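# Put yellow sponges in the tote and on the shelf

## Task

Check the bench for a yellow sponge. If one is there, finish with one yellow sponge inside the tote near the door and the other yellow sponge resting on top of the low shelf. If the bench has no yellow sponge, move the sponge that sits on top of the low shelf into the tote. Anything placed in the tote must lie fully inside it, with nothing sticking out past its rim. The cartons stay on the bench. The robot must not tip over or be left leaning, or the task fails. Each object must stay where it is on its own; nothing counts if the robot is still holding it in place at the end.

## Robot and tools

ROBOT. A TidyBot++: a wheeled base 0.54 m long, 0.50 m wide and 0.38 m tall on four powered casters, carrying a single seven-joint arm that ends in a two-finger parallel gripper. The shoulder sits 0.12 m ahead of the base centre, 0.68 m above the floor. base_camera is fixed low on the front of the base and looks forward and down; wrist_camera is a fisheye on the hand and looks along the fingers. The arm begins folded, hand down, reaching about 0.08 m past the base front with the elbow up to 1.15 m high.

FRAMES. Base frame: origin on the floor below the base centre, x ahead, y to the left, z up. hand_pose is reported in it and marks the point between the finger pads; the hand's own z runs out along the fingers and its y is the closing direction. base_odometry is measured against the base frame as it was when the scene began; heading grows to the left and spans -3.142 to 3.142. base_tilt is in degrees, positive when leaning forward or right. Odometry counts wheel turns, so slip shows up as travel and drift builds over many moves.

execute_actions. Argument actions: a list holding one action or none (none just reports state and pictures). An action may contain base, joints and speeds; all its motions begin together.
- base: exactly one key, a relative move from where the base last measured itself. translate_m: metres, forward positive, -2 to 2. strafe_m: metres sideways, left positive, -2 to 2. rotate_rad: radians, counter-clockwise from above positive, -6.3 to 6.3. Very long moves at the chosen speed are refused.
- joints: absolute targets by name, radians. joint_1_rad (any angle; positive turns the arm clockwise from above, opposite to rotate_rad), joint_2_rad shoulder -2.249 to 2.249, joint_3_rad any angle, joint_4_rad elbow -2.579 to 2.579, joint_5_rad any angle, joint_6_rad wrist -2.099 to 2.099, joint_7_rad any angle (hand down: positive is counter-clockwise from above; at 1.57 the fingers open toward the robot's left and right). gripper_pos 0 (open, about 85 mm gap) to 1 (closed); gap is roughly 85 x (1 - gripper_pos) mm. Any-angle joints take the short way round, so give steps under half a turn. Done tolerance is ±0.039 for joints 1 to 4, ±0.056 for 5 to 7, ±0.03 for the gripper.
- speeds: caps for this action only; translate_m and strafe_m 0.05 to 0.5 m/s, rotate_rad 0.1 to 1.57 rad/s (top value is the default).
- cameras: list of base_camera, wrist_camera or all; omitted or null gives both, [] gives none.
A joint or base left out of an action may keep pushing toward an older target. An unknown key or out-of-range number rejects the whole call and nothing moves. Once a result reports a stop, later motion calls in the same reply are skipped.

ARM GEOMETRY. Upper arm 0.42 m, forearm 0.31 m, hand 0.31 m. With joint_1_rad 0, joint_3_rad 3.14 and joint_5_rad 0 the arm stays in the base's x-z plane. Tilts from vertical (forward positive): upper arm = joint_2_rad, forearm = joint_2_rad - joint_4_rad, hand = that minus joint_6_rad. Reach ahead of the shoulder is the sum of length x sin(tilt); height above it is the sum of length x cos(tilt). A hand pointing down reaches at most about 0.94 m above the floor, lower when extended. Closed fingertips stick out about 20 mm beyond the hand point.

OTHER TOOLS. wait(seconds 0 to 10) commands nothing and returns state and pictures. zoom_image(camera, region [x0, y0, x1, y1] in pixels, top-left origin, at most 504 by 504) enlarges part of that camera's latest image. read_manual(section "licences") gives licence text only. finished_scene(scene number) closes the current scene for good after the last command is held and reports success.

RESULT LINES. base_status and joint_status say how each commanded motion ended: done, off_target (resting away from target, may still push), contact_stop or time_out (target dropped, holds in place). A base reading done may still have stopped short if blocked. "joint command not followed" with a cause means a self-collision check withheld the arm targets (the gripper still moves); such targets may be retried on later actions. on_its_own lists uncommanded changes. motor_effort is percent of maximum with the action's peak in brackets; readings are noisy. Motor temperatures list one value per arm joint; MOTOR HOT appears from 60 °C and OVER-TEMPERATURE FAULT at 75 °C, when the arm sinks and unfinished keys read limit_stop_at_motor_heat. ARM HIT means the arm struck the base or itself. Torque limits: joints 1 to 4 fault at 104.5 N m (warn at 56.7), joints 5 to 7 at 51.3 (warn at 29.4); a fault freezes the arm and gripper for 10 s.

CAUTIONS. Friction leaves joints slightly off; correct by sending last command + (wanted - read). A held load makes the arm sag; never command a holding joint to its current reading. Gripper at 1 reading done means it holds nothing; off_target means it closed on something. Do not drive while the arm is snagged on something high (about 0.8 m up or more) or push sideways hard with a raised hand: the robot can tip. A blocked base keeps shoving. Avoid drops, slams and hard pushes; release objects gently and check with the cameras that they rest fully inside the tote and on the shelf before finishing.

Each tool is called as name([rows], argument=value, ...), one row to a line, values as JSON.

## Session

execute_actions(actions=[])

Scene clock: 0.00 s.
Motor temperatures (°C, as the motors report them): [36 36 33 33 45 43 44]
base_odometry: x=+0.000 y=+0.000 heading=+0.000 (m, m, rad; odometry frame)
base_tilt: forward=+0.4 right=-0.4 (deg)
base_status: not commanded
joint_positions: joint_1_rad=-0.018 joint_2_rad=-0.377 joint_3_rad=+3.152 joint_4_rad=-2.496 joint_5_rad=-0.042 joint_6_rad=-0.860 joint_7_rad=+1.579 gripper_pos=+0.000
joint_status: not commanded
motor_effort: joint_1_rad=+1 joint_2_rad=-1 joint_3_rad=+0 joint_4_rad=+15 joint_5_rad=-1 joint_6_rad=+2 joint_7_rad=+0 (%)
hand_pose: x=+0.2826 y=+0.0130 z=+0.6021 quat_wxyz=(-0.019, +0.997, -0.004, +0.081) (m; base frame)
pictures: base_camera, wrist_camera
Images, in order (width x height): base_camera 644x364, wrist_camera 644x476.

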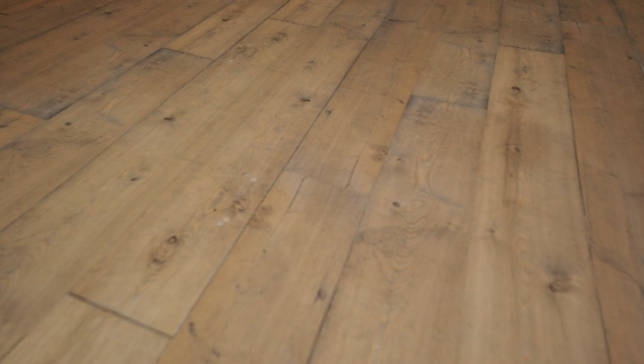

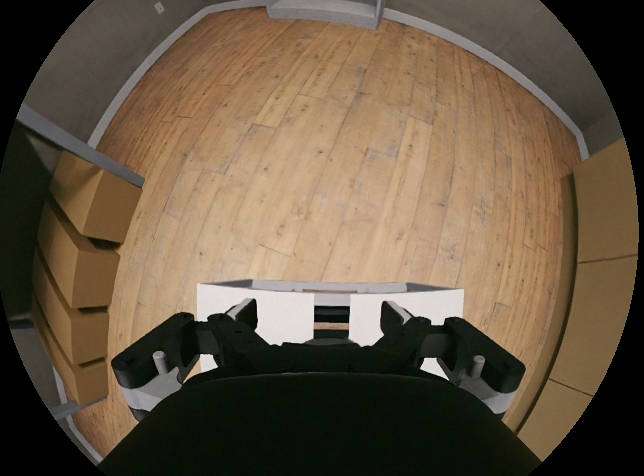

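execute_actions([
  {"joints":{"joint_2_rad":-0.3,"joint_4_rad":-1.5,"joint_6_rad":-0.7}},
], cameras=["wrist_camera"])

execute_actions([
  {"base":{"rotate_rad":1.57}},
], cameras=["wrist_camera"])

Scene clock: 2.43 s.
Motor temperatures (°C, as the motors report them): [36 36 33 33 45 43 44]
base_odometry: x=+0.000 y=+0.000 heading=+0.000 (m, m, rad; odometry frame)
base_tilt: forward=+0.4 right=-0.4 (deg)
base_status: not commanded
joint_positions: joint_1_rad=-0.018 joint_2_rad=-0.326 joint_3_rad=+3.152 joint_4_rad=-1.519 joint_5_rad=-0.042 joint_6_rad=-0.733 joint_7_rad=+1.579 gripper_pos=+0.000
joint_status: all done
motor_effort: joint_1_rad=+1(1) joint_2_rad=-9(10) joint_3_rad=+1(0) joint_4_rad=+22(22) joint_5_rad=-2(2) joint_6_rad=+9(9) joint_7_rad=+0(1) (%)
hand_pose: x=+0.5684 y=+0.0126 z=+1.0882 quat_wxyz=(-0.022, +0.821, +0.001, +0.571) (m; base frame)
pictures: wrist_camera
camera_calibration (this result's frames):
wrist_camera: T_world_to_cam=[[0.0468236, -0.998902, -0.00163708, -0.0131104], [-0.324677, -0.0136693, -0.945726, 1.26994], [0.944665, 0.0448138, -0.324961, -0.0446438], [0, 0, 0, 1]] pos_world=[0.455108, 0.00626388, 1.18649]
Images, in order (width x height): wrist_camera 644x476.

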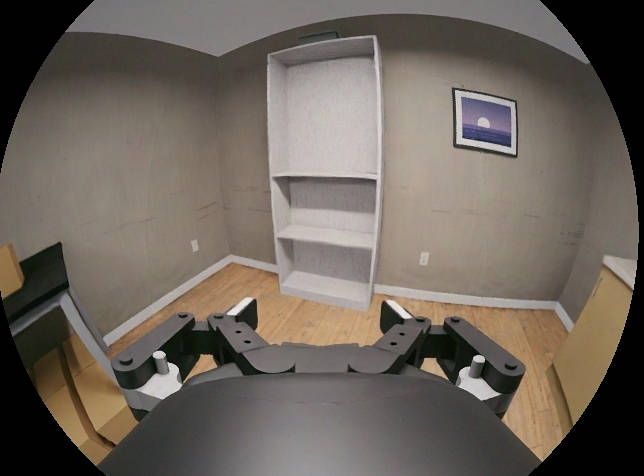

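Scene clock: 4.90 s.
Motor temperatures (°C, as the motors report them): [36 36 33 33 45 43 44]
base_odometry: x=+0.000 y=+0.000 heading=+1.570 (m, m, rad; odometry frame)
base_tilt: forward=+0.4 right=-0.4 (deg)
base_status: done
joint_positions: joint_1_rad=-0.018 joint_2_rad=-0.315 joint_3_rad=+3.150 joint_4_rad=-1.519 joint_5_rad=-0.042 joint_6_rad=-0.733 joint_7_rad=+1.579 gripper_pos=+0.000
joint_status: not commanded
motor_effort: joint_1_rad=+1(3) joint_2_rad=-9(12) joint_3_rad=+0(3) joint_4_rad=+22(23) joint_5_rad=-2(2) joint_6_rad=+8(9) joint_7_rad=+0(0) (%)
hand_pose: x=+0.5726 y=+0.0138 z=+1.0836 quat_wxyz=(-0.022, +0.824, +0.002, +0.567) (m; base frame)
pictures: wrist_camera
camera_calibration (this result's frames):
wrist_camera: T_world_to_cam=[[0.0486544, -0.998815, -0.00131832, -0.0135469], [-0.334097, -0.0150307, -0.942419, 1.2688], [0.941282, 0.0462932, -0.334432, -0.0379495], [0, 0, 0, 1]] pos_world=[0.460283, 0.00729687, 1.18303]
Images, in order (width x height): wrist_camera 644x476.

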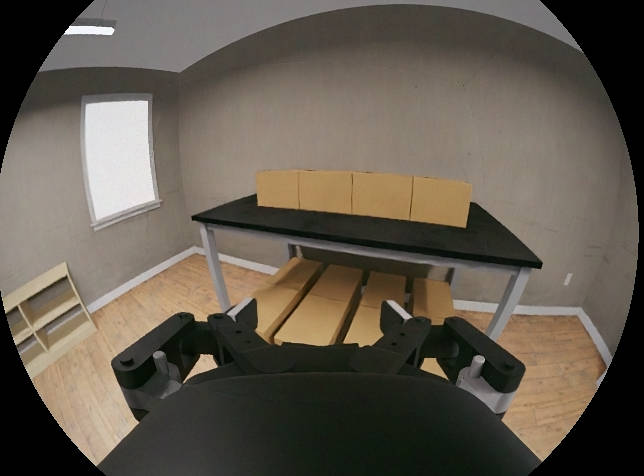

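execute_actions([
  {"base":{"rotate_rad":1.57}},
], cameras=["wrist_camera"])

execute_actions([
  {"base":{"rotate_rad":1.2}},
], cameras=["wrist_camera"])

Scene clock: 7.47 s.
Motor temperatures (°C, as the motors report them): [36 36 33 33 45 43 44]
base_odometry: x=+0.000 y=+0.000 heading=+3.139 (m, m, rad; odometry frame)
base_tilt: forward=+0.4 right=-0.4 (deg)
base_status: done
joint_positions: joint_1_rad=-0.018 joint_2_rad=-0.312 joint_3_rad=+3.148 joint_4_rad=-1.519 joint_5_rad=-0.042 joint_6_rad=-0.733 joint_7_rad=+1.579 gripper_pos=+0.000
joint_status: not commanded
motor_effort: joint_1_rad=+1(1) joint_2_rad=-9(11) joint_3_rad=+0(3) joint_4_rad=+22(23) joint_5_rad=-2(2) joint_6_rad=+9(9) joint_7_rad=+0(0) (%)
hand_pose: x=+0.5740 y=+0.0147 z=+1.0819 quat_wxyz=(-0.022, +0.825, +0.003, +0.565) (m; base frame)
pictures: wrist_camera
camera_calibration (this result's frames):
wrist_camera: T_world_to_cam=[[0.0501827, -0.99874, -0.000934484, -0.01399], [-0.337446, -0.0160747, -0.941208, 1.26836], [0.940006, 0.0475477, -0.337828, -0.0354676], [0, 0, 0, 1]] pos_world=[0.462046, 0.00810261, 1.1818]
Images, in order (width x height): wrist_camera 644x476.

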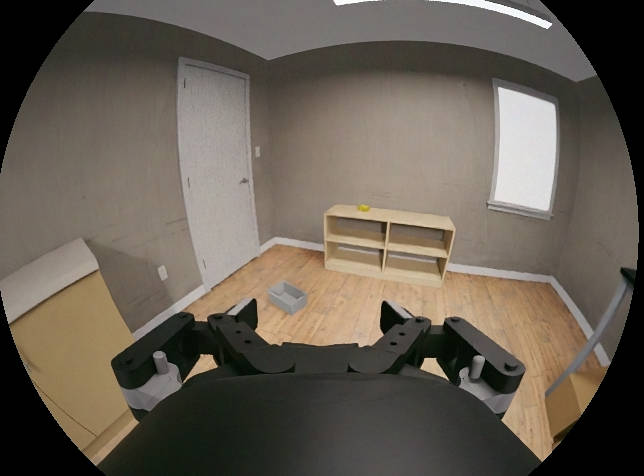

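Scene clock: 9.50 s.
Motor temperatures (°C, as the motors report them): [36 36 33 33 45 43 44]
base_odometry: x=+0.000 y=+0.000 heading=-1.945 (m, m, rad; odometry frame)
base_tilt: forward=+0.4 right=-0.4 (deg)
base_status: done
joint_positions: joint_1_rad=-0.018 joint_2_rad=-0.312 joint_3_rad=+3.148 joint_4_rad=-1.519 joint_5_rad=-0.042 joint_6_rad=-0.733 joint_7_rad=+1.579 gripper_pos=+0.000
joint_status: not commanded
motor_effort: joint_1_rad=+1(1) joint_2_rad=-9(11) joint_3_rad=+0(2) joint_4_rad=+22(22) joint_5_rad=-2(2) joint_6_rad=+9(9) joint_7_rad=+0(0) (%)
hand_pose: x=+0.5740 y=+0.0149 z=+1.0819 quat_wxyz=(-0.022, +0.825, +0.003, +0.565) (m; base frame)
pictures: wrist_camera
camera_calibration (this result's frames):
wrist_camera: T_world_to_cam=[[0.0504903, -0.998724, -0.000835516, -0.0140939], [-0.337444, -0.016272, -0.941205, 1.26836], [0.939991, 0.0478037, -0.337835, -0.0354577], [0, 0, 0, 1]] pos_world=[0.462041, 0.00825785, 1.18179]
Images, in order (width x height): wrist_camera 644x476.

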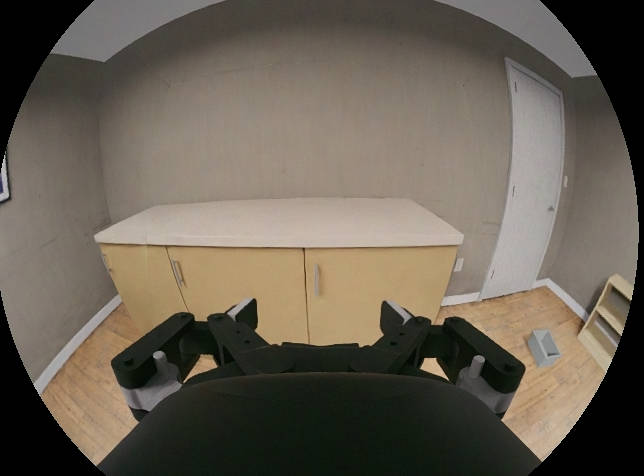

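execute_actions([
  {"base":{"rotate_rad":3.15},"joints":{"joint_2_rad":0.2,"joint_4_rad":-0.4,"joint_6_rad":-1.2}},
], cameras=["wrist_camera"])

execute_actions([
  {"base":{"strafe_m":0.5}},
], cameras=[])

execute_actions([
  {"base":{"translate_m":0.5}},
])

Scene clock: 13.47 s.
Motor temperatures (°C, as the motors report them): [36 36 33 33 45 43 44]
base_odometry: x=+0.000 y=+0.000 heading=+1.205 (m, m, rad; odometry frame)
base_tilt: forward=+0.4 right=-0.4 (deg)
base_status: done
joint_positions: joint_1_rad=-0.018 joint_2_rad=+0.204 joint_3_rad=+3.150 joint_4_rad=-0.425 joint_5_rad=-0.042 joint_6_rad=-1.164 joint_7_rad=+1.579 gripper_pos=+0.000
joint_status: all done
motor_effort: joint_1_rad=+1(4) joint_2_rad=-23(28) joint_3_rad=+0(2) joint_4_rad=+17(23) joint_5_rad=-2(2) joint_6_rad=+9(9) joint_7_rad=+0(0) (%)
hand_pose: x=+0.6927 y=+0.0200 z=+1.2793 quat_wxyz=(-0.020, +0.781, +0.013, +0.624) (m; base frame)
pictures: wrist_camera
camera_calibration (this result's frames):
wrist_camera: T_world_to_cam=[[0.0610909, -0.997923, 0.0204234, -0.0493424], [-0.195423, -0.032024, -0.980196, 1.44611], [0.978814, 0.0558899, -0.196973, -0.287874], [0, 0, 0, 1]] pos_world=[0.567393, 0.0131596, 1.36178]
Images, in order (width x height): wrist_camera 644x476.

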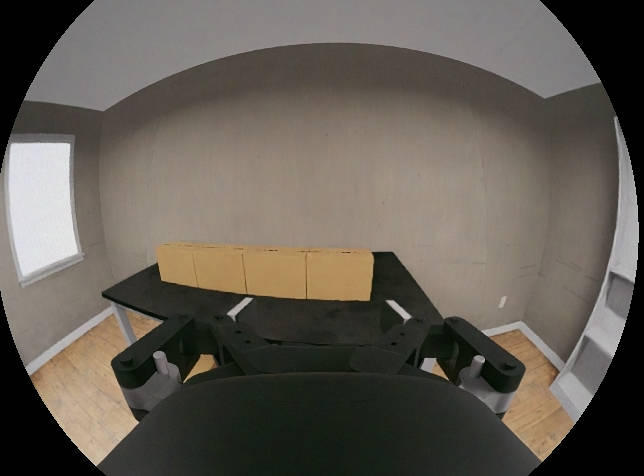

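Scene clock: 15.83 s.
Motor temperatures (°C, as the motors report them): [36 36 33 33 45 43 44]
base_odometry: x=-0.467 y=+0.178 heading=+1.206 (m, m, rad; odometry frame)
base_tilt: forward=+0.4 right=-0.4 (deg)
base_status: done
joint_positions: joint_1_rad=-0.018 joint_2_rad=+0.204 joint_3_rad=+3.150 joint_4_rad=-0.425 joint_5_rad=-0.042 joint_6_rad=-1.164 joint_7_rad=+1.579 gripper_pos=+0.000
joint_status: not commanded
motor_effort: joint_1_rad=+1(4) joint_2_rad=-23(25) joint_3_rad=+0(2) joint_4_rad=+17(17) joint_5_rad=-1(0) joint_6_rad=+9(9) joint_7_rad=+0(0) (%)
hand_pose: x=+0.6926 y=+0.0204 z=+1.2794 quat_wxyz=(-0.020, +0.781, +0.013, +0.624) (m; base frame)
pictures: none
No camera images: the call's "cameras" was empty. Leave "cameras" out to get every camera's image.

Scene clock: 18.20 s.
Motor temperatures (°C, as the motors report them): [36 36 33 33 45 43 44]
base_odometry: x=-0.289 y=+0.645 heading=+1.207 (m, m, rad; odometry frame)
base_tilt: forward=+0.4 right=-0.4 (deg)
base_status: done
joint_positions: joint_1_rad=-0.018 joint_2_rad=+0.209 joint_3_rad=+3.150 joint_4_rad=-0.419 joint_5_rad=-0.042 joint_6_rad=-1.167 joint_7_rad=+1.579 gripper_pos=+0.000
joint_status: not commanded
motor_effort: joint_1_rad=+1(2) joint_2_rad=-23(28) joint_3_rad=+0(1) joint_4_rad=+17(18) joint_5_rad=-2(2) joint_6_rad=+9(9) joint_7_rad=+0(0) (%)
hand_pose: x=+0.6944 y=+0.0204 z=+1.2782 quat_wxyz=(-0.020, +0.782, +0.013, +0.623) (m; base frame)
pictures: base_camera, wrist_camera
camera_calibration (this result's frames):
wrist_camera: T_world_to_cam=[[0.0617991, -0.997879, 0.0204495, -0.0495631], [-0.197951, -0.0323357, -0.979678, 1.4465], [0.978262, 0.0564953, -0.19953, -0.286131], [0, 0, 0, 1]] pos_world=[0.569312, 0.0134808, 1.36103]
Images, in order (width x height): base_camera 644x364, wrist_camera 644x476.

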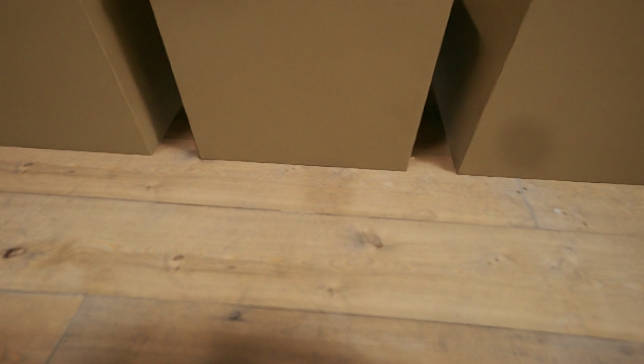

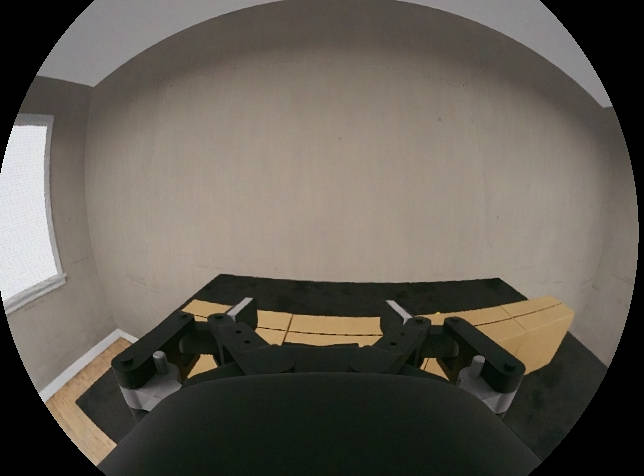

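execute_actions([
  {"base":{"translate_m":0.25},"joints":{"joint_6_rad":-1.45}},
])

Scene clock: 20.20 s.
Motor temperatures (°C, as the motors report them): [36 36 33 33 45 43 44]
base_odometry: x=-0.200 y=+0.879 heading=+1.207 (m, m, rad; odometry frame)
base_tilt: forward=+0.4 right=-0.4 (deg)
base_status: done
joint_positions: joint_1_rad=-0.018 joint_2_rad=+0.209 joint_3_rad=+3.150 joint_4_rad=-0.415 joint_5_rad=-0.042 joint_6_rad=-1.439 joint_7_rad=+1.579 gripper_pos=+0.000
joint_status: all done
motor_effort: joint_1_rad=+1(2) joint_2_rad=-23(27) joint_3_rad=+0(1) joint_4_rad=+16(18) joint_5_rad=-2(2) joint_6_rad=+8(10) joint_7_rad=+0(0) (%)
hand_pose: x=+0.6637 y=+0.0209 z=+1.2018 quat_wxyz=(-0.019, +0.858, +0.017, +0.514) (m; base frame)
pictures: base_camera, wrist_camera
camera_calibration (this result's frames):
wrist_camera: T_world_to_cam=[[0.0727962, -0.997241, 0.0145298, -0.0458082], [-0.448493, -0.0457443, -0.892615, 1.4275], [0.890817, 0.0584625, -0.450586, 0.0883147], [0, 0, 0, 1]] pos_world=[0.564888, 0.0144553, 1.31467]
Images, in order (width x height): base_camera 644x364, wrist_camera 644x476.

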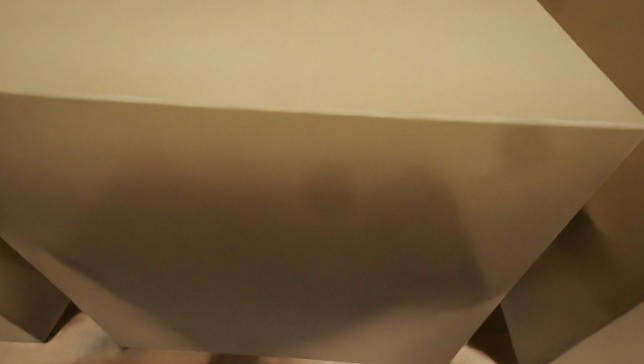

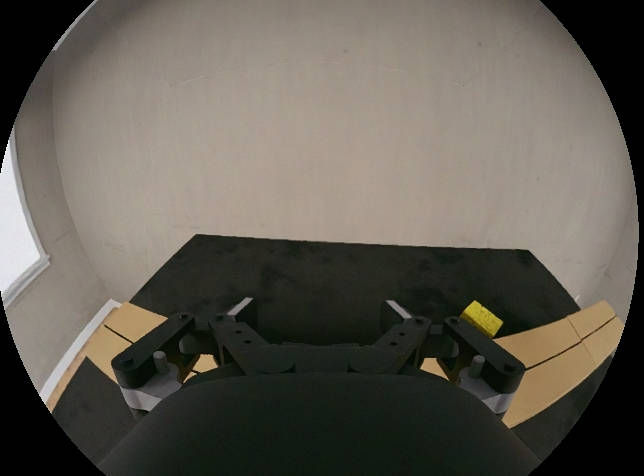

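execute_actions([
  {"base":{"translate_m":-0.12},"joints":{"joint_2_rad":-0.15}},
], cameras=[])

execute_actions([
  {"base":{"strafe_m":-1.35}},
], cameras=[])

execute_actions([
  {"base":{"rotate_rad":1.571},"joints":{"joint_2_rad":0.0,"joint_4_rad":-0.9,"joint_6_rad":-1.3}},
], cameras=["wrist_camera"])

execute_actions([
  {"base":{"strafe_m":-0.9}},
])

Scene clock: 22.73 s.
Motor temperatures (°C, as the motors report them): [36 36 33 33 45 43 44]
base_odometry: x=-0.243 y=+0.767 heading=+1.207 (m, m, rad; odometry frame)
base_tilt: forward=+0.4 right=-0.4 (deg)
base_status: done
joint_positions: joint_1_rad=-0.018 joint_2_rad=-0.157 joint_3_rad=+3.150 joint_4_rad=-0.400 joint_5_rad=-0.042 joint_6_rad=-1.439 joint_7_rad=+1.579 gripper_pos=+0.000
joint_status: all done
motor_effort: joint_1_rad=+1(0) joint_2_rad=-4(29) joint_3_rad=+0(1) joint_4_rad=+11(18) joint_5_rad=-2(2) joint_6_rad=+10(9) joint_7_rad=-1(0) (%)
hand_pose: x=+0.4379 y=+0.0168 z=+1.3680 quat_wxyz=(-0.019, +0.745, +0.018, +0.666) (m; base frame)
pictures: none
No camera images: the call's "cameras" was empty. Leave "cameras" out to get every camera's image.

Scene clock: 26.80 s.
Motor temperatures (°C, as the motors report them): [36 36 33 33 45 43 44]
base_odometry: x=+1.018 y=+0.285 heading=+1.206 (m, m, rad; odometry frame)
base_tilt: forward=+0.4 right=-0.4 (deg)
base_status: done
joint_positions: joint_1_rad=-0.018 joint_2_rad=-0.157 joint_3_rad=+3.150 joint_4_rad=-0.400 joint_5_rad=-0.042 joint_6_rad=-1.439 joint_7_rad=+1.579 gripper_pos=+0.000
joint_status: not commanded
motor_effort: joint_1_rad=+1(2) joint_2_rad=-4(5) joint_3_rad=+0(2) joint_4_rad=+11(11) joint_5_rad=-2(0) joint_6_rad=+9(10) joint_7_rad=+0(1) (%)
hand_pose: x=+0.4379 y=+0.0168 z=+1.3680 quat_wxyz=(-0.019, +0.745, +0.018, +0.666) (m; base frame)
pictures: none
No camera images: the call's "cameras" was empty. Leave "cameras" out to get every camera's image.

Scene clock: 29.13 s.
Motor temperatures (°C, as the motors report them): [36 36 33 33 45 43 44]
base_odometry: x=+1.018 y=+0.285 heading=+2.777 (m, m, rad; odometry frame)
base_tilt: forward=+0.4 right=-0.4 (deg)
base_status: done
joint_positions: joint_1_rad=-0.018 joint_2_rad=+0.015 joint_3_rad=+3.150 joint_4_rad=-0.890 joint_5_rad=-0.042 joint_6_rad=-1.335 joint_7_rad=+1.579 gripper_pos=+0.000
joint_status: all done
motor_effort: joint_1_rad=+1(1) joint_2_rad=-18(26) joint_3_rad=-1(3) joint_4_rad=+19(21) joint_5_rad=-2(3) joint_6_rad=+7(10) joint_7_rad=-1(0) (%)
hand_pose: x=+0.6165 y=+0.0193 z=+1.1038 quat_wxyz=(-0.021, +0.900, +0.013, +0.436) (m; base frame)
pictures: wrist_camera
camera_calibration (this result's frames):
wrist_camera: T_world_to_cam=[[0.0707028, -0.997497, -0.00124489, -0.0238426], [-0.59911, -0.0414671, -0.799592, 1.30884], [0.797539, 0.0572792, -0.600542, 0.309404], [0, 0, 0, 1]] pos_world=[0.539062, 0.0127684, 1.23232]
Images, in order (width x height): wrist_camera 644x476.

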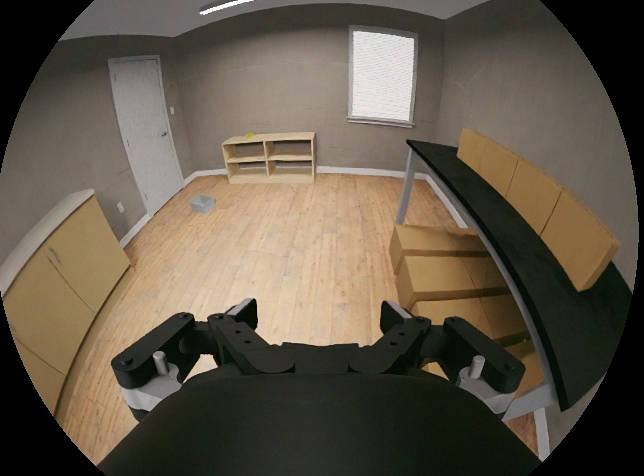

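Scene clock: 32.30 s.
Motor temperatures (°C, as the motors report them): [36 36 33 33 45 43 44]
base_odometry: x=+1.337 y=+1.126 heading=+2.778 (m, m, rad; odometry frame)
base_tilt: forward=+0.4 right=-0.4 (deg)
base_status: done
joint_positions: joint_1_rad=-0.018 joint_2_rad=+0.015 joint_3_rad=+3.150 joint_4_rad=-0.890 joint_5_rad=-0.042 joint_6_rad=-1.335 joint_7_rad=+1.579 gripper_pos=+0.000
joint_status: not commanded
motor_effort: joint_1_rad=+1(3) joint_2_rad=-18(19) joint_3_rad=+0(2) joint_4_rad=+19(19) joint_5_rad=-2(3) joint_6_rad=+8(8) joint_7_rad=+0(0) (%)
hand_pose: x=+0.6165 y=+0.0192 z=+1.1038 quat_wxyz=(-0.021, +0.900, +0.013, +0.436) (m; base frame)
pictures: base_camera, wrist_camera
camera_calibration (this result's frames):
wrist_camera: T_world_to_cam=[[0.0705646, -0.997506, -0.00124264, -0.0238279], [-0.599114, -0.0413858, -0.799593, 1.30884], [0.797548, 0.0571674, -0.600541, 0.3094], [0, 0, 0, 1]] pos_world=[0.539065, 0.0127114, 1.23232]
Images, in order (width x height): base_camera 644x364, wrist_camera 644x476.

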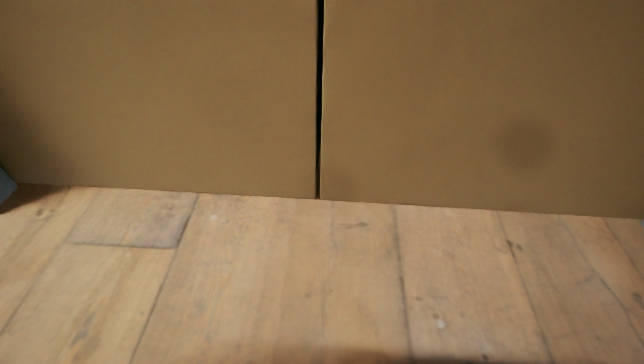

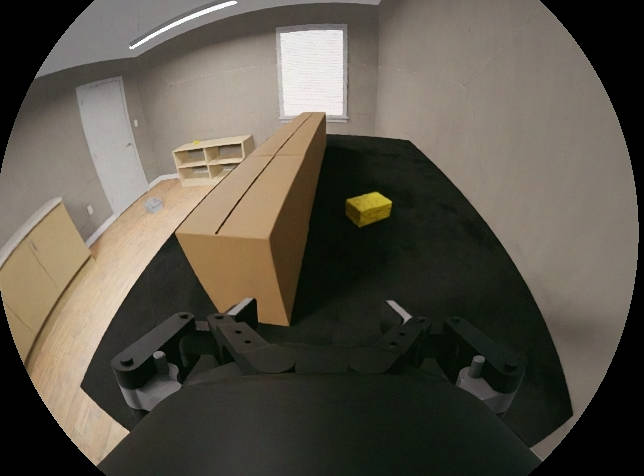

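zoom_image(camera="wrist_camera", region=[300, 160, 440, 260])

Region (300, 160, 440, 260) of wrist_camera's 644x476 image, scaled by 3.600; it fills the top 360 rows of this view, and the rest is white.

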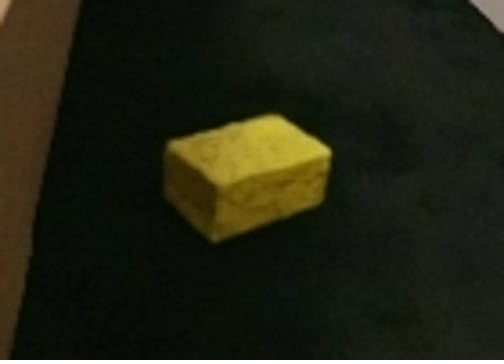

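execute_actions([
  {"base":{"strafe_m":-0.165},"joints":{"gripper_pos":1.0,"joint_2_rad":0.3,"joint_6_rad":-0.7}},
], cameras=[])

execute_actions([
  {"joints":{"joint_2_rad":0.52,"joint_4_rad":-1.01,"joint_6_rad":-0.39}},
], cameras=["wrist_camera"])

Scene clock: 37.37 s.
Motor temperatures (°C, as the motors report them): [36 36 33 33 45 44 44]
base_odometry: x=+1.396 y=+1.281 heading=+2.779 (m, m, rad; odometry frame)
base_tilt: forward=+0.4 right=-0.4 (deg)
base_status: done
joint_positions: joint_1_rad=-0.018 joint_2_rad=+0.307 joint_3_rad=+3.153 joint_4_rad=-0.891 joint_5_rad=-0.042 joint_6_rad=-0.733 joint_7_rad=+1.579 gripper_pos=+0.999
joint_status: all done
motor_effort: joint_1_rad=+1(2) joint_2_rad=-32(37) joint_3_rad=+0(3) joint_4_rad=+22(24) joint_5_rad=-2(3) joint_6_rad=+9(10) joint_7_rad=-1(0) (%)
hand_pose: x=+0.8300 y=+0.0168 z=+1.0880 quat_wxyz=(-0.019, +0.822, +0.003, +0.569) (m; base frame)
pictures: none
No camera images: the call's "cameras" was empty. Leave "cameras" out to get every camera's image.

Scene clock: 38.80 s.
Motor temperatures (°C, as the motors report them): [36 36 33 33 45 44 44]
base_odometry: x=+1.396 y=+1.281 heading=+2.779 (m, m, rad; odometry frame)
base_tilt: forward=+0.4 right=-0.4 (deg)
base_status: not commanded
joint_positions: joint_1_rad=-0.018 joint_2_rad=+0.525 joint_3_rad=+3.153 joint_4_rad=-0.998 joint_5_rad=-0.042 joint_6_rad=-0.418 joint_7_rad=+1.579 gripper_pos=+0.999
joint_status: all done
motor_effort: joint_1_rad=+1(1) joint_2_rad=-40(47) joint_3_rad=-1(1) joint_4_rad=+23(27) joint_5_rad=-1(2) joint_6_rad=+9(9) joint_7_rad=+0(0) (%)
hand_pose: x=+0.9341 y=+0.0150 z=+0.9477 quat_wxyz=(-0.016, +0.825, -0.003, +0.564) (m; base frame)
pictures: wrist_camera
camera_calibration (this result's frames):
wrist_camera: T_world_to_cam=[[0.0338903, -0.999418, 0.00378826, -0.021114], [-0.339563, -0.0150794, -0.940462, 1.26486], [0.939973, 0.0305862, -0.339877, -0.417126], [0, 0, 0, 1]] pos_world=[0.8223, 0.0107298, 1.04786]
Images, in order (width x height): wrist_camera 644x476.

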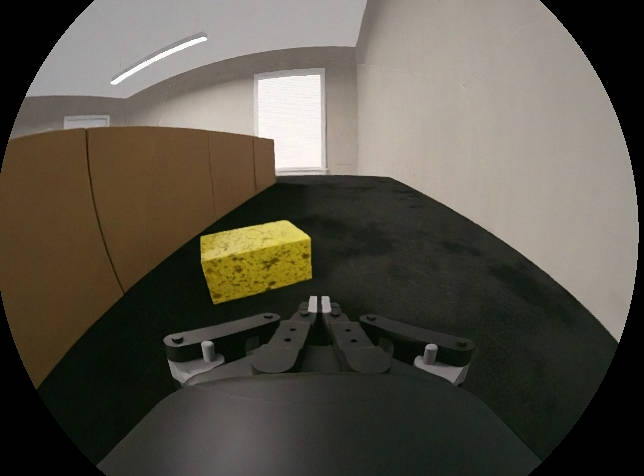

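execute_actions([
  {"base":{"strafe_m":0.02},"joints":{"joint_2_rad":0.497}},
], cameras=[])

execute_actions([
  {"base":{"translate_m":0.08},"speeds":{"translate_m":0.08}},
], cameras=["wrist_camera"])

Scene clock: 40.20 s.
Motor temperatures (°C, as the motors report them): [36 37 33 33 45 44 44]
base_odometry: x=+1.389 y=+1.262 heading=+2.779 (m, m, rad; odometry frame)
base_tilt: forward=+0.4 right=-0.4 (deg)
base_status: done
joint_positions: joint_1_rad=-0.024 joint_2_rad=+0.515 joint_3_rad=+3.151 joint_4_rad=-0.998 joint_5_rad=-0.042 joint_6_rad=-0.418 joint_7_rad=+1.579 gripper_pos=+0.999
joint_status: all done
motor_effort: joint_1_rad=+1(6) joint_2_rad=-40(43) joint_3_rad=+0(2) joint_4_rad=+23(24) joint_5_rad=-1(2) joint_6_rad=+9(9) joint_7_rad=+0(0) (%)
hand_pose: x=+0.9313 y=+0.0208 z=+0.9560 quat_wxyz=(-0.018, +0.822, +0.000, +0.569) (m; base frame)
pictures: none
No camera images: the call's "cameras" was empty. Leave "cameras" out to get every camera's image.

Scene clock: 41.73 s.
Motor temperatures (°C, as the motors report them): [36 37 33 33 45 44 44]
base_odometry: x=+1.314 y=+1.291 heading=+2.779 (m, m, rad; odometry frame)
base_tilt: forward=+0.4 right=-0.4 (deg)
base_status: done
joint_positions: joint_1_rad=-0.024 joint_2_rad=+0.511 joint_3_rad=+3.151 joint_4_rad=-0.998 joint_5_rad=-0.042 joint_6_rad=-0.418 joint_7_rad=+1.579 gripper_pos=+0.999
joint_status: not commanded
motor_effort: joint_1_rad=+1(4) joint_2_rad=-40(44) joint_3_rad=+0(1) joint_4_rad=+23(25) joint_5_rad=-2(1) joint_6_rad=+9(9) joint_7_rad=+0(0) (%)
hand_pose: x=+0.9301 y=+0.0208 z=+0.9595 quat_wxyz=(-0.018, +0.821, +0.000, +0.570) (m; base frame)
pictures: wrist_camera
camera_calibration (this result's frames):
wrist_camera: T_world_to_cam=[[0.0412217, -0.999144, 0.0033515, -0.0216876], [-0.325859, -0.0166148, -0.945272, 1.26649], [0.944519, 0.0378736, -0.326265, -0.426948], [0, 0, 0, 1]] pos_world=[0.816852, 0.0155434, 1.05795]
Images, in order (width x height): wrist_camera 644x476.

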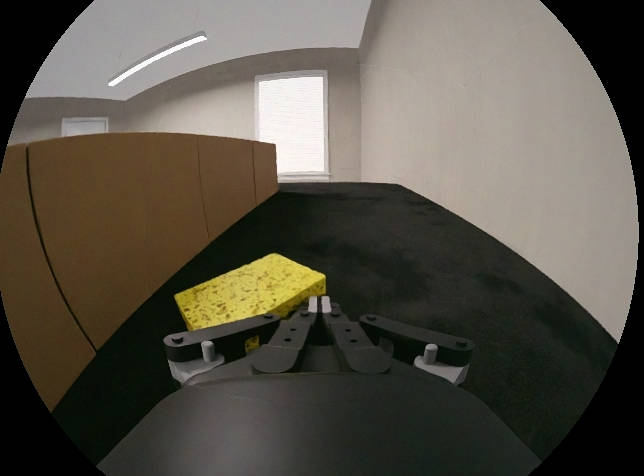

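execute_actions([
  {"base":{"strafe_m":0.04},"speeds":{"strafe_m":0.06}},
], cameras=["wrist_camera"])

execute_actions([
  {"base":{"translate_m":-0.13},"speeds":{"translate_m":0.15}},
], cameras=["wrist_camera"])

Scene clock: 43.03 s.
Motor temperatures (°C, as the motors report them): [36 37 33 33 45 44 44]
base_odometry: x=+1.299 y=+1.253 heading=+2.779 (m, m, rad; odometry frame)
base_tilt: forward=+0.4 right=-0.4 (deg)
base_status: done
joint_positions: joint_1_rad=-0.023 joint_2_rad=+0.511 joint_3_rad=+3.151 joint_4_rad=-0.998 joint_5_rad=-0.042 joint_6_rad=-0.418 joint_7_rad=+1.579 gripper_pos=+0.999
joint_status: not commanded
motor_effort: joint_1_rad=+1(4) joint_2_rad=-40(41) joint_3_rad=+0(3) joint_4_rad=+24(24) joint_5_rad=-2(2) joint_6_rad=+8(9) joint_7_rad=+0(0) (%)
hand_pose: x=+0.9301 y=+0.0201 z=+0.9595 quat_wxyz=(-0.018, +0.821, +0.000, +0.570) (m; base frame)
pictures: wrist_camera
camera_calibration (this result's frames):
wrist_camera: T_world_to_cam=[[0.0403388, -0.99918, 0.00336432, -0.0215912], [-0.325873, -0.0163389, -0.945272, 1.26649], [0.944552, 0.0370348, -0.326265, -0.426952], [0, 0, 0, 1]] pos_world=[0.816865, 0.0149317, 1.05795]
Images, in order (width x height): wrist_camera 644x476.

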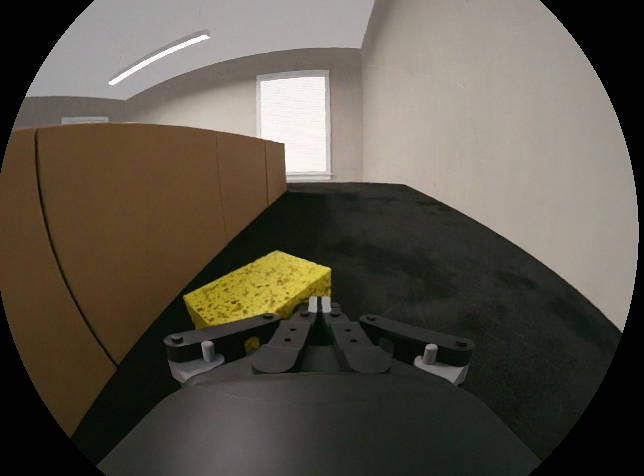

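Scene clock: 44.57 s.
Motor temperatures (°C, as the motors report them): [36 37 33 33 45 44 44]
base_odometry: x=+1.421 y=+1.207 heading=+2.779 (m, m, rad; odometry frame)
base_tilt: forward=+0.4 right=-0.4 (deg)
base_status: done
joint_positions: joint_1_rad=-0.023 joint_2_rad=+0.507 joint_3_rad=+3.151 joint_4_rad=-0.999 joint_5_rad=-0.042 joint_6_rad=-0.418 joint_7_rad=+1.579 gripper_pos=+0.999
joint_status: not commanded
motor_effort: joint_1_rad=+1(0) joint_2_rad=-39(46) joint_3_rad=-1(1) joint_4_rad=+23(25) joint_5_rad=-2(2) joint_6_rad=+9(9) joint_7_rad=+0(0) (%)
hand_pose: x=+0.9291 y=+0.0200 z=+0.9625 quat_wxyz=(-0.018, +0.820, +0.000, +0.572) (m; base frame)
pictures: wrist_camera
camera_calibration (this result's frames):
wrist_camera: T_world_to_cam=[[0.0403199, -0.999181, 0.00343144, -0.0216326], [-0.322187, -0.0162518, -0.946537, 1.26686], [0.945817, 0.0370587, -0.322578, -0.42968], [0, 0, 0, 1]] pos_world=[0.815438, 0.0148973, 1.0606]
Images, in order (width x height): wrist_camera 644x476.

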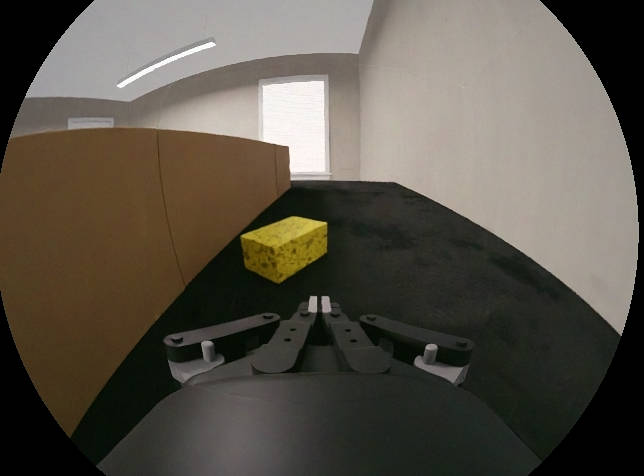

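zoom_image(camera="wrist_camera", region=[220, 200, 360, 300])

Region (220, 200, 360, 300) of wrist_camera's 644x476 image, scaled by 3.600; it fills the top 360 rows of this view, and the rest is white.

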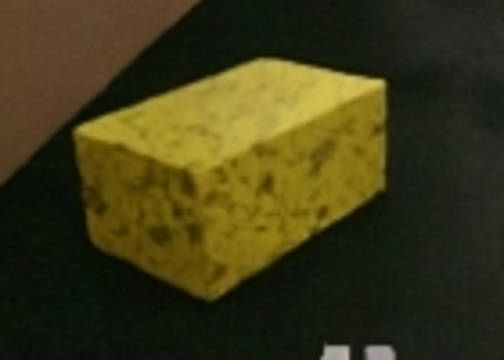

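execute_actions([
  {"base":{"strafe_m":0.06},"joints":{"gripper_pos":0.0,"joint_2_rad":0.51},"speeds":{"strafe_m":0.1}},
], cameras=["wrist_camera"])

execute_actions([
  {"base":{"translate_m":0.125},"speeds":{"translate_m":0.1}},
], cameras=["wrist_camera"])

Scene clock: 46.67 s.
Motor temperatures (°C, as the motors report them): [36 37 33 33 45 44 44]
base_odometry: x=+1.400 y=+1.151 heading=+2.779 (m, m, rad; odometry frame)
base_tilt: forward=+0.4 right=-0.4 (deg)
base_status: done
joint_positions: joint_1_rad=-0.022 joint_2_rad=+0.507 joint_3_rad=+3.151 joint_4_rad=-0.999 joint_5_rad=-0.042 joint_6_rad=-0.418 joint_7_rad=+1.579 gripper_pos=+0.000
joint_status: all done
motor_effort: joint_1_rad=+1(4) joint_2_rad=-40(42) joint_3_rad=+0(3) joint_4_rad=+23(24) joint_5_rad=-2(2) joint_6_rad=+9(9) joint_7_rad=+0(0) (%)
hand_pose: x=+0.9291 y=+0.0189 z=+0.9625 quat_wxyz=(-0.018, +0.820, -0.001, +0.572) (m; base frame)
pictures: wrist_camera
camera_calibration (this result's frames):
wrist_camera: T_world_to_cam=[[0.0389299, -0.999236, 0.00348146, -0.0215013], [-0.322208, -0.0158509, -0.946536, 1.26687], [0.945868, 0.0357268, -0.322579, -0.429687], [0, 0, 0, 1]] pos_world=[0.815458, 0.0139475, 1.0606]
Images, in order (width x height): wrist_camera 644x476.

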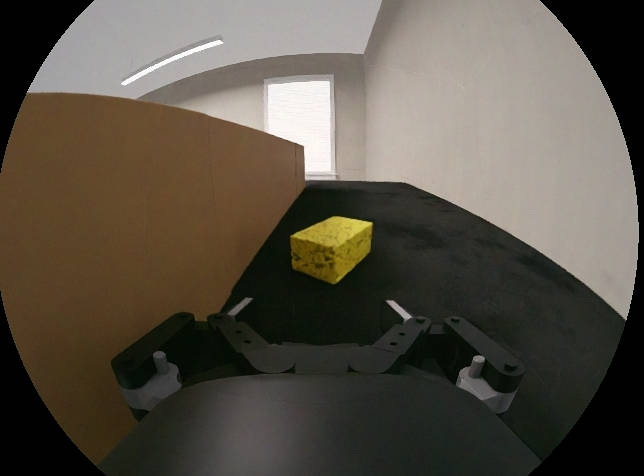

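Scene clock: 48.50 s.
Motor temperatures (°C, as the motors report them): [36 37 33 33 45 44 44]
base_odometry: x=+1.283 y=+1.195 heading=+2.780 (m, m, rad; odometry frame)
base_tilt: forward=+0.4 right=-0.4 (deg)
base_status: done
joint_positions: joint_1_rad=-0.022 joint_2_rad=+0.507 joint_3_rad=+3.151 joint_4_rad=-0.999 joint_5_rad=-0.042 joint_6_rad=-0.418 joint_7_rad=+1.579 gripper_pos=+0.000
joint_status: not commanded
motor_effort: joint_1_rad=+1(1) joint_2_rad=-41(43) joint_3_rad=-1(1) joint_4_rad=+24(25) joint_5_rad=-1(2) joint_6_rad=+9(9) joint_7_rad=-1(0) (%)
hand_pose: x=+0.9291 y=+0.0189 z=+0.9625 quat_wxyz=(-0.018, +0.820, -0.001, +0.572) (m; base frame)
pictures: wrist_camera
camera_calibration (this result's frames):
wrist_camera: T_world_to_cam=[[0.038928, -0.999236, 0.00348217, -0.021501], [-0.322183, -0.0158501, -0.946545, 1.26685], [0.945877, 0.0357252, -0.322554, -0.429729], [0, 0, 0, 1]] pos_world=[0.815466, 0.0139473, 1.0606]
Images, in order (width x height): wrist_camera 644x476.

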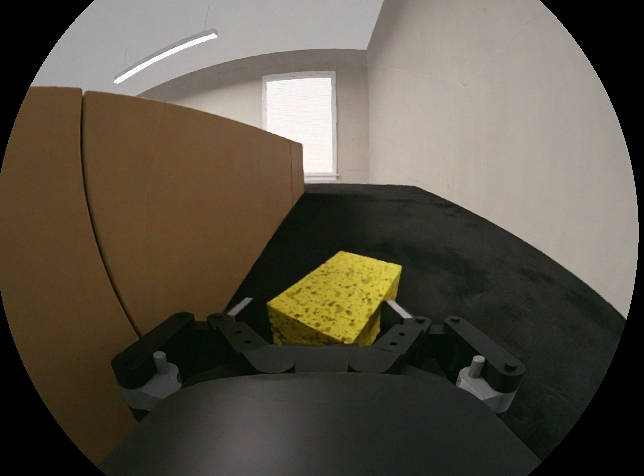

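execute_actions([
  {"base":{"translate_m":0.03},"speeds":{"translate_m":0.06}},
], cameras=["wrist_camera"])

execute_actions([
  {"joints":{"gripper_pos":1.0}},
], cameras=["wrist_camera"])

Scene clock: 49.63 s.
Motor temperatures (°C, as the motors report them): [36 37 33 33 45 44 44]
base_odometry: x=+1.255 y=+1.205 heading=+2.780 (m, m, rad; odometry frame)
base_tilt: forward=+0.4 right=-0.4 (deg)
base_status: done
joint_positions: joint_1_rad=-0.022 joint_2_rad=+0.508 joint_3_rad=+3.151 joint_4_rad=-0.999 joint_5_rad=-0.042 joint_6_rad=-0.418 joint_7_rad=+1.579 gripper_pos=+0.000
joint_status: not commanded
motor_effort: joint_1_rad=+1(3) joint_2_rad=-40(43) joint_3_rad=-1(2) joint_4_rad=+23(24) joint_5_rad=-2(2) joint_6_rad=+9(9) joint_7_rad=+0(0) (%)
hand_pose: x=+0.9292 y=+0.0189 z=+0.9622 quat_wxyz=(-0.018, +0.820, -0.001, +0.572) (m; base frame)
pictures: wrist_camera
camera_calibration (this result's frames):
wrist_camera: T_world_to_cam=[[0.0389286, -0.999236, 0.00347576, -0.0214966], [-0.322545, -0.0158579, -0.946421, 1.26681], [0.945753, 0.0357218, -0.322916, -0.42947], [0, 0, 0, 1]] pos_world=[0.815613, 0.0139502, 1.06033]
Images, in order (width x height): wrist_camera 644x476.

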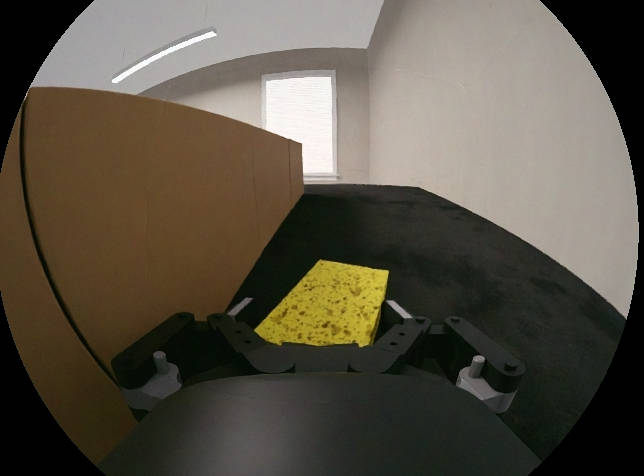

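Scene clock: 50.73 s.
Motor temperatures (°C, as the motors report them): [36 37 33 33 45 44 44]
base_odometry: x=+1.255 y=+1.205 heading=+2.780 (m, m, rad; odometry frame)
base_tilt: forward=+0.4 right=-0.4 (deg)
base_status: not commanded
joint_positions: joint_1_rad=-0.022 joint_2_rad=+0.507 joint_3_rad=+3.151 joint_4_rad=-0.999 joint_5_rad=-0.042 joint_6_rad=-0.417 joint_7_rad=+1.579 gripper_pos=+0.376
joint_status: gripper_pos off_target (ended at +0.376, target +1.000)
motor_effort: joint_1_rad=+1(0) joint_2_rad=-39(40) joint_3_rad=+0(1) joint_4_rad=+23(23) joint_5_rad=-2(2) joint_6_rad=+8(9) joint_7_rad=+0(0) (%)
hand_pose: x=+0.9293 y=+0.0189 z=+0.9628 quat_wxyz=(-0.018, +0.820, -0.001, +0.572) (m; base frame)
pictures: wrist_camera
camera_calibration (this result's frames):
wrist_camera: T_world_to_cam=[[0.0388721, -0.999238, 0.0035099, -0.0214961], [-0.321081, -0.0158168, -0.946919, 1.26647], [0.946253, 0.0356818, -0.321452, -0.431261], [0, 0, 0, 1]] pos_world=[0.815559, 0.0139399, 1.0607]
Images, in order (width x height): wrist_camera 644x476.

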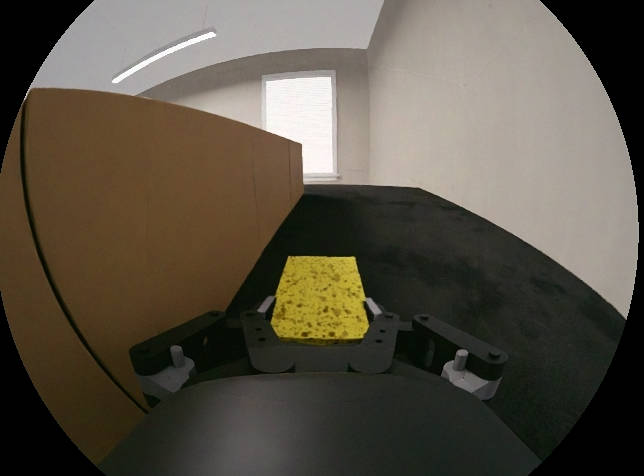

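execute_actions([
  {"base":{"translate_m":-0.1},"joints":{"joint_2_rad":-0.25,"gripper_pos":1.0},"speeds":{"translate_m":0.1}},
], cameras=[])

execute_actions([
  {"base":{"strafe_m":1.5},"joints":{"joint_4_rad":-1.5,"joint_6_rad":-0.8,"gripper_pos":1.0}},
], cameras=[])

execute_actions([
  {"base":{"rotate_rad":0.40}},
], cameras=["wrist_camera"])

execute_actions([
  {"base":{"translate_m":1.9}},
])

Scene clock: 53.27 s.
Motor temperatures (°C, as the motors report them): [36 37 33 33 45 44 44]
base_odometry: x=+1.348 y=+1.170 heading=+2.781 (m, m, rad; odometry frame)
base_tilt: forward=+0.4 right=-0.4 (deg)
base_status: done
joint_positions: joint_1_rad=-0.022 joint_2_rad=-0.247 joint_3_rad=+3.151 joint_4_rad=-1.005 joint_5_rad=-0.042 joint_6_rad=-0.415 joint_7_rad=+1.579 gripper_pos=+0.377
joint_status: gripper_pos off_target (ended at +0.377, target +1.000); the others done
motor_effort: joint_1_rad=+1(1) joint_2_rad=-7(45) joint_3_rad=+0(2) joint_4_rad=+18(26) joint_5_rad=-1(2) joint_6_rad=+9(10) joint_7_rad=-1(1) (%)
hand_pose: x=+0.5191 y=+0.0099 z=+1.4387 quat_wxyz=(-0.023, +0.553, +0.001, +0.833) (m; base frame)
pictures: none
No camera images: the call's "cameras" was empty. Leave "cameras" out to get every camera's image.

Scene clock: 57.63 s.
Motor temperatures (°C, as the motors report them): [36 37 33 33 45 44 44]
base_odometry: x=+0.819 y=-0.234 heading=+2.781 (m, m, rad; odometry frame)
base_tilt: forward=+0.4 right=-0.4 (deg)
base_status: done
joint_positions: joint_1_rad=-0.022 joint_2_rad=-0.246 joint_3_rad=+3.151 joint_4_rad=-1.484 joint_5_rad=-0.042 joint_6_rad=-0.770 joint_7_rad=+1.579 gripper_pos=+0.377
joint_status: gripper_pos off_target (ended at +0.377, target +1.000); the others done
motor_effort: joint_1_rad=+1(0) joint_2_rad=-12(15) joint_3_rad=+0(2) joint_4_rad=+23(24) joint_5_rad=-2(2) joint_6_rad=+9(10) joint_7_rad=+0(0) (%)
hand_pose: x=+0.5954 y=+0.0156 z=+1.0614 quat_wxyz=(-0.023, +0.843, +0.003, +0.537) (m; base frame)
pictures: none
No camera images: the call's "cameras" was empty. Leave "cameras" out to get every camera's image.

Scene clock: 58.93 s.
Motor temperatures (°C, as the motors report them): [36 37 33 33 45 44 44]
base_odometry: x=+0.818 y=-0.234 heading=-3.103 (m, m, rad; odometry frame)
base_tilt: forward=+0.4 right=-0.4 (deg)
base_status: done
joint_positions: joint_1_rad=-0.022 joint_2_rad=-0.246 joint_3_rad=+3.147 joint_4_rad=-1.484 joint_5_rad=-0.042 joint_6_rad=-0.770 joint_7_rad=+1.579 gripper_pos=+0.377
joint_status: not commanded
motor_effort: joint_1_rad=+1(1) joint_2_rad=-12(13) joint_3_rad=-1(3) joint_4_rad=+22(23) joint_5_rad=-2(3) joint_6_rad=+9(9) joint_7_rad=+0(0) (%)
hand_pose: x=+0.5953 y=+0.0180 z=+1.0614 quat_wxyz=(-0.023, +0.843, +0.005, +0.537) (m; base frame)
pictures: wrist_camera
camera_calibration (this result's frames):
wrist_camera: T_world_to_cam=[[0.056588, -0.998395, -0.00235881, -0.0141366], [-0.39959, -0.0204831, -0.916465, 1.26713], [0.914946, 0.0528035, -0.400107, 0.0183583], [0, 0, 0, 1]] pos_world=[0.490334, 0.0108714, 1.16859]
Images, in order (width x height): wrist_camera 644x476.

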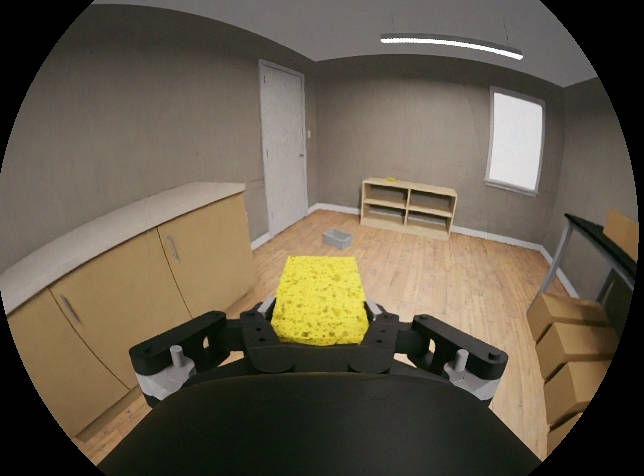

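Scene clock: 64.10 s.
Motor temperatures (°C, as the motors report them): [36 37 33 33 45 44 44]
base_odometry: x=-1.080 y=-0.311 heading=-3.102 (m, m, rad; odometry frame)
base_tilt: forward=+0.4 right=-0.4 (deg)
base_status: done
joint_positions: joint_1_rad=-0.022 joint_2_rad=-0.247 joint_3_rad=+3.147 joint_4_rad=-1.484 joint_5_rad=-0.042 joint_6_rad=-0.771 joint_7_rad=+1.579 gripper_pos=+0.377
joint_status: not commanded
motor_effort: joint_1_rad=+1(0) joint_2_rad=-12(15) joint_3_rad=+0(1) joint_4_rad=+23(23) joint_5_rad=-2(2) joint_6_rad=+9(9) joint_7_rad=+0(0) (%)
hand_pose: x=+0.5948 y=+0.0180 z=+1.0613 quat_wxyz=(-0.023, +0.843, +0.005, +0.537) (m; base frame)
pictures: base_camera, wrist_camera
camera_calibration (this result's frames):
wrist_camera: T_world_to_cam=[[0.0566384, -0.998392, -0.00237209, -0.0141217], [-0.400188, -0.0205257, -0.916203, 1.26691], [0.914681, 0.0528416, -0.400707, 0.0195826], [0, 0, 0, 1]] pos_world=[0.489891, 0.0108705, 1.16856]
Images, in order (width x height): base_camera 644x364, wrist_camera 644x476.

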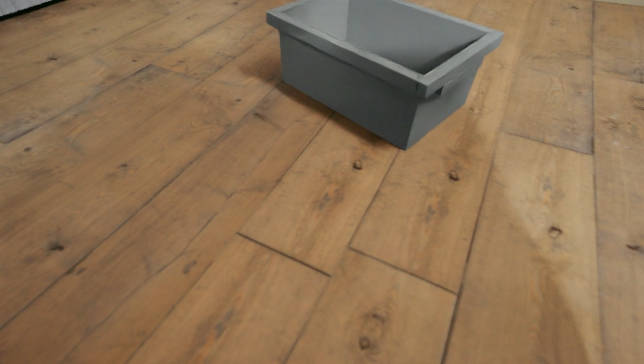

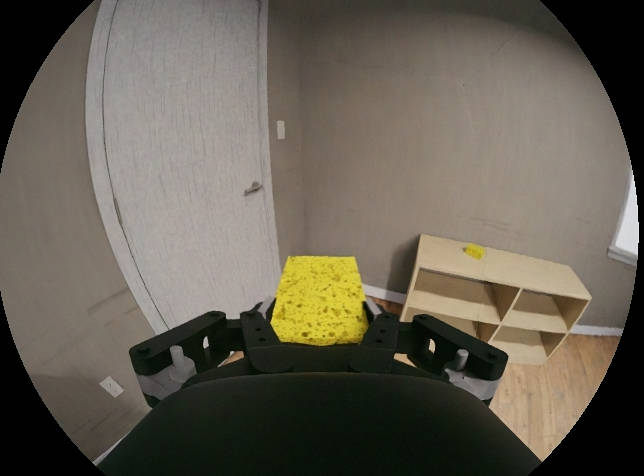

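execute_actions([
  {"joints":{"joint_1_rad":0.14,"joint_2_rad":1.38,"joint_4_rad":-1.615,"joint_6_rad":0.495,"gripper_pos":1.0}},
])

Scene clock: 67.90 s.
Motor temperatures (°C, as the motors report them): [36 37 33 33 45 44 44]
base_odometry: x=-1.080 y=-0.311 heading=-3.102 (m, m, rad; odometry frame)
base_tilt: forward=+0.4 right=-0.4 (deg)
base_status: not commanded
joint_positions: joint_1_rad=+0.114 joint_2_rad=+1.368 joint_3_rad=+3.147 joint_4_rad=-1.593 joint_5_rad=-0.042 joint_6_rad=+0.458 joint_7_rad=+1.579 gripper_pos=+0.377
joint_status: gripper_pos off_target (ended at +0.377, target +1.000); the others done
motor_effort: joint_1_rad=+1(2) joint_2_rad=-43(48) joint_3_rad=-1(1) joint_4_rad=+7(22) joint_5_rad=-1(2) joint_6_rad=+6(8) joint_7_rad=+0(0) (%)
hand_pose: x=+0.7681 y=-0.0819 z=+0.2073 quat_wxyz=(+0.025, +0.947, -0.071, +0.313) (m; base frame)
pictures: base_camera, wrist_camera
camera_calibration (this result's frames):
wrist_camera: T_world_to_cam=[[-0.114748, -0.993201, 0.0196373, 0.0018031], [-0.784642, 0.0784935, -0.61496, 0.792687], [0.609237, -0.0859737, -0.788314, -0.172265], [0, 0, 0, 1]] pos_world=[0.727133, -0.0752403, 0.351637]
Images, in order (width x height): base_camera 644x364, wrist_camera 644x476.

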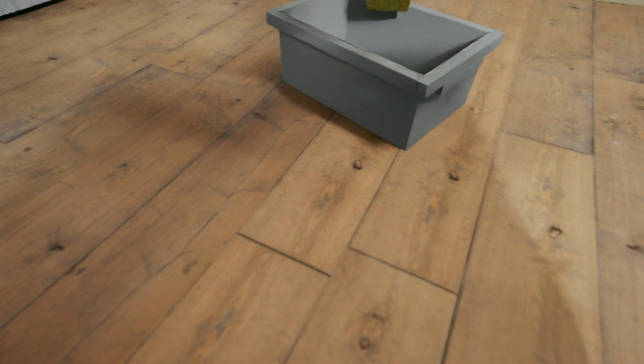

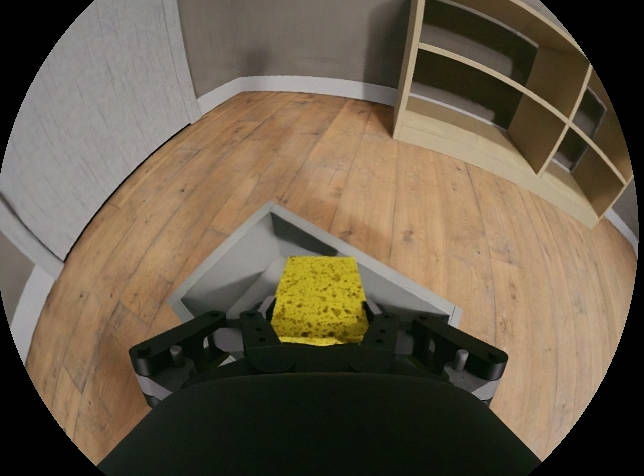

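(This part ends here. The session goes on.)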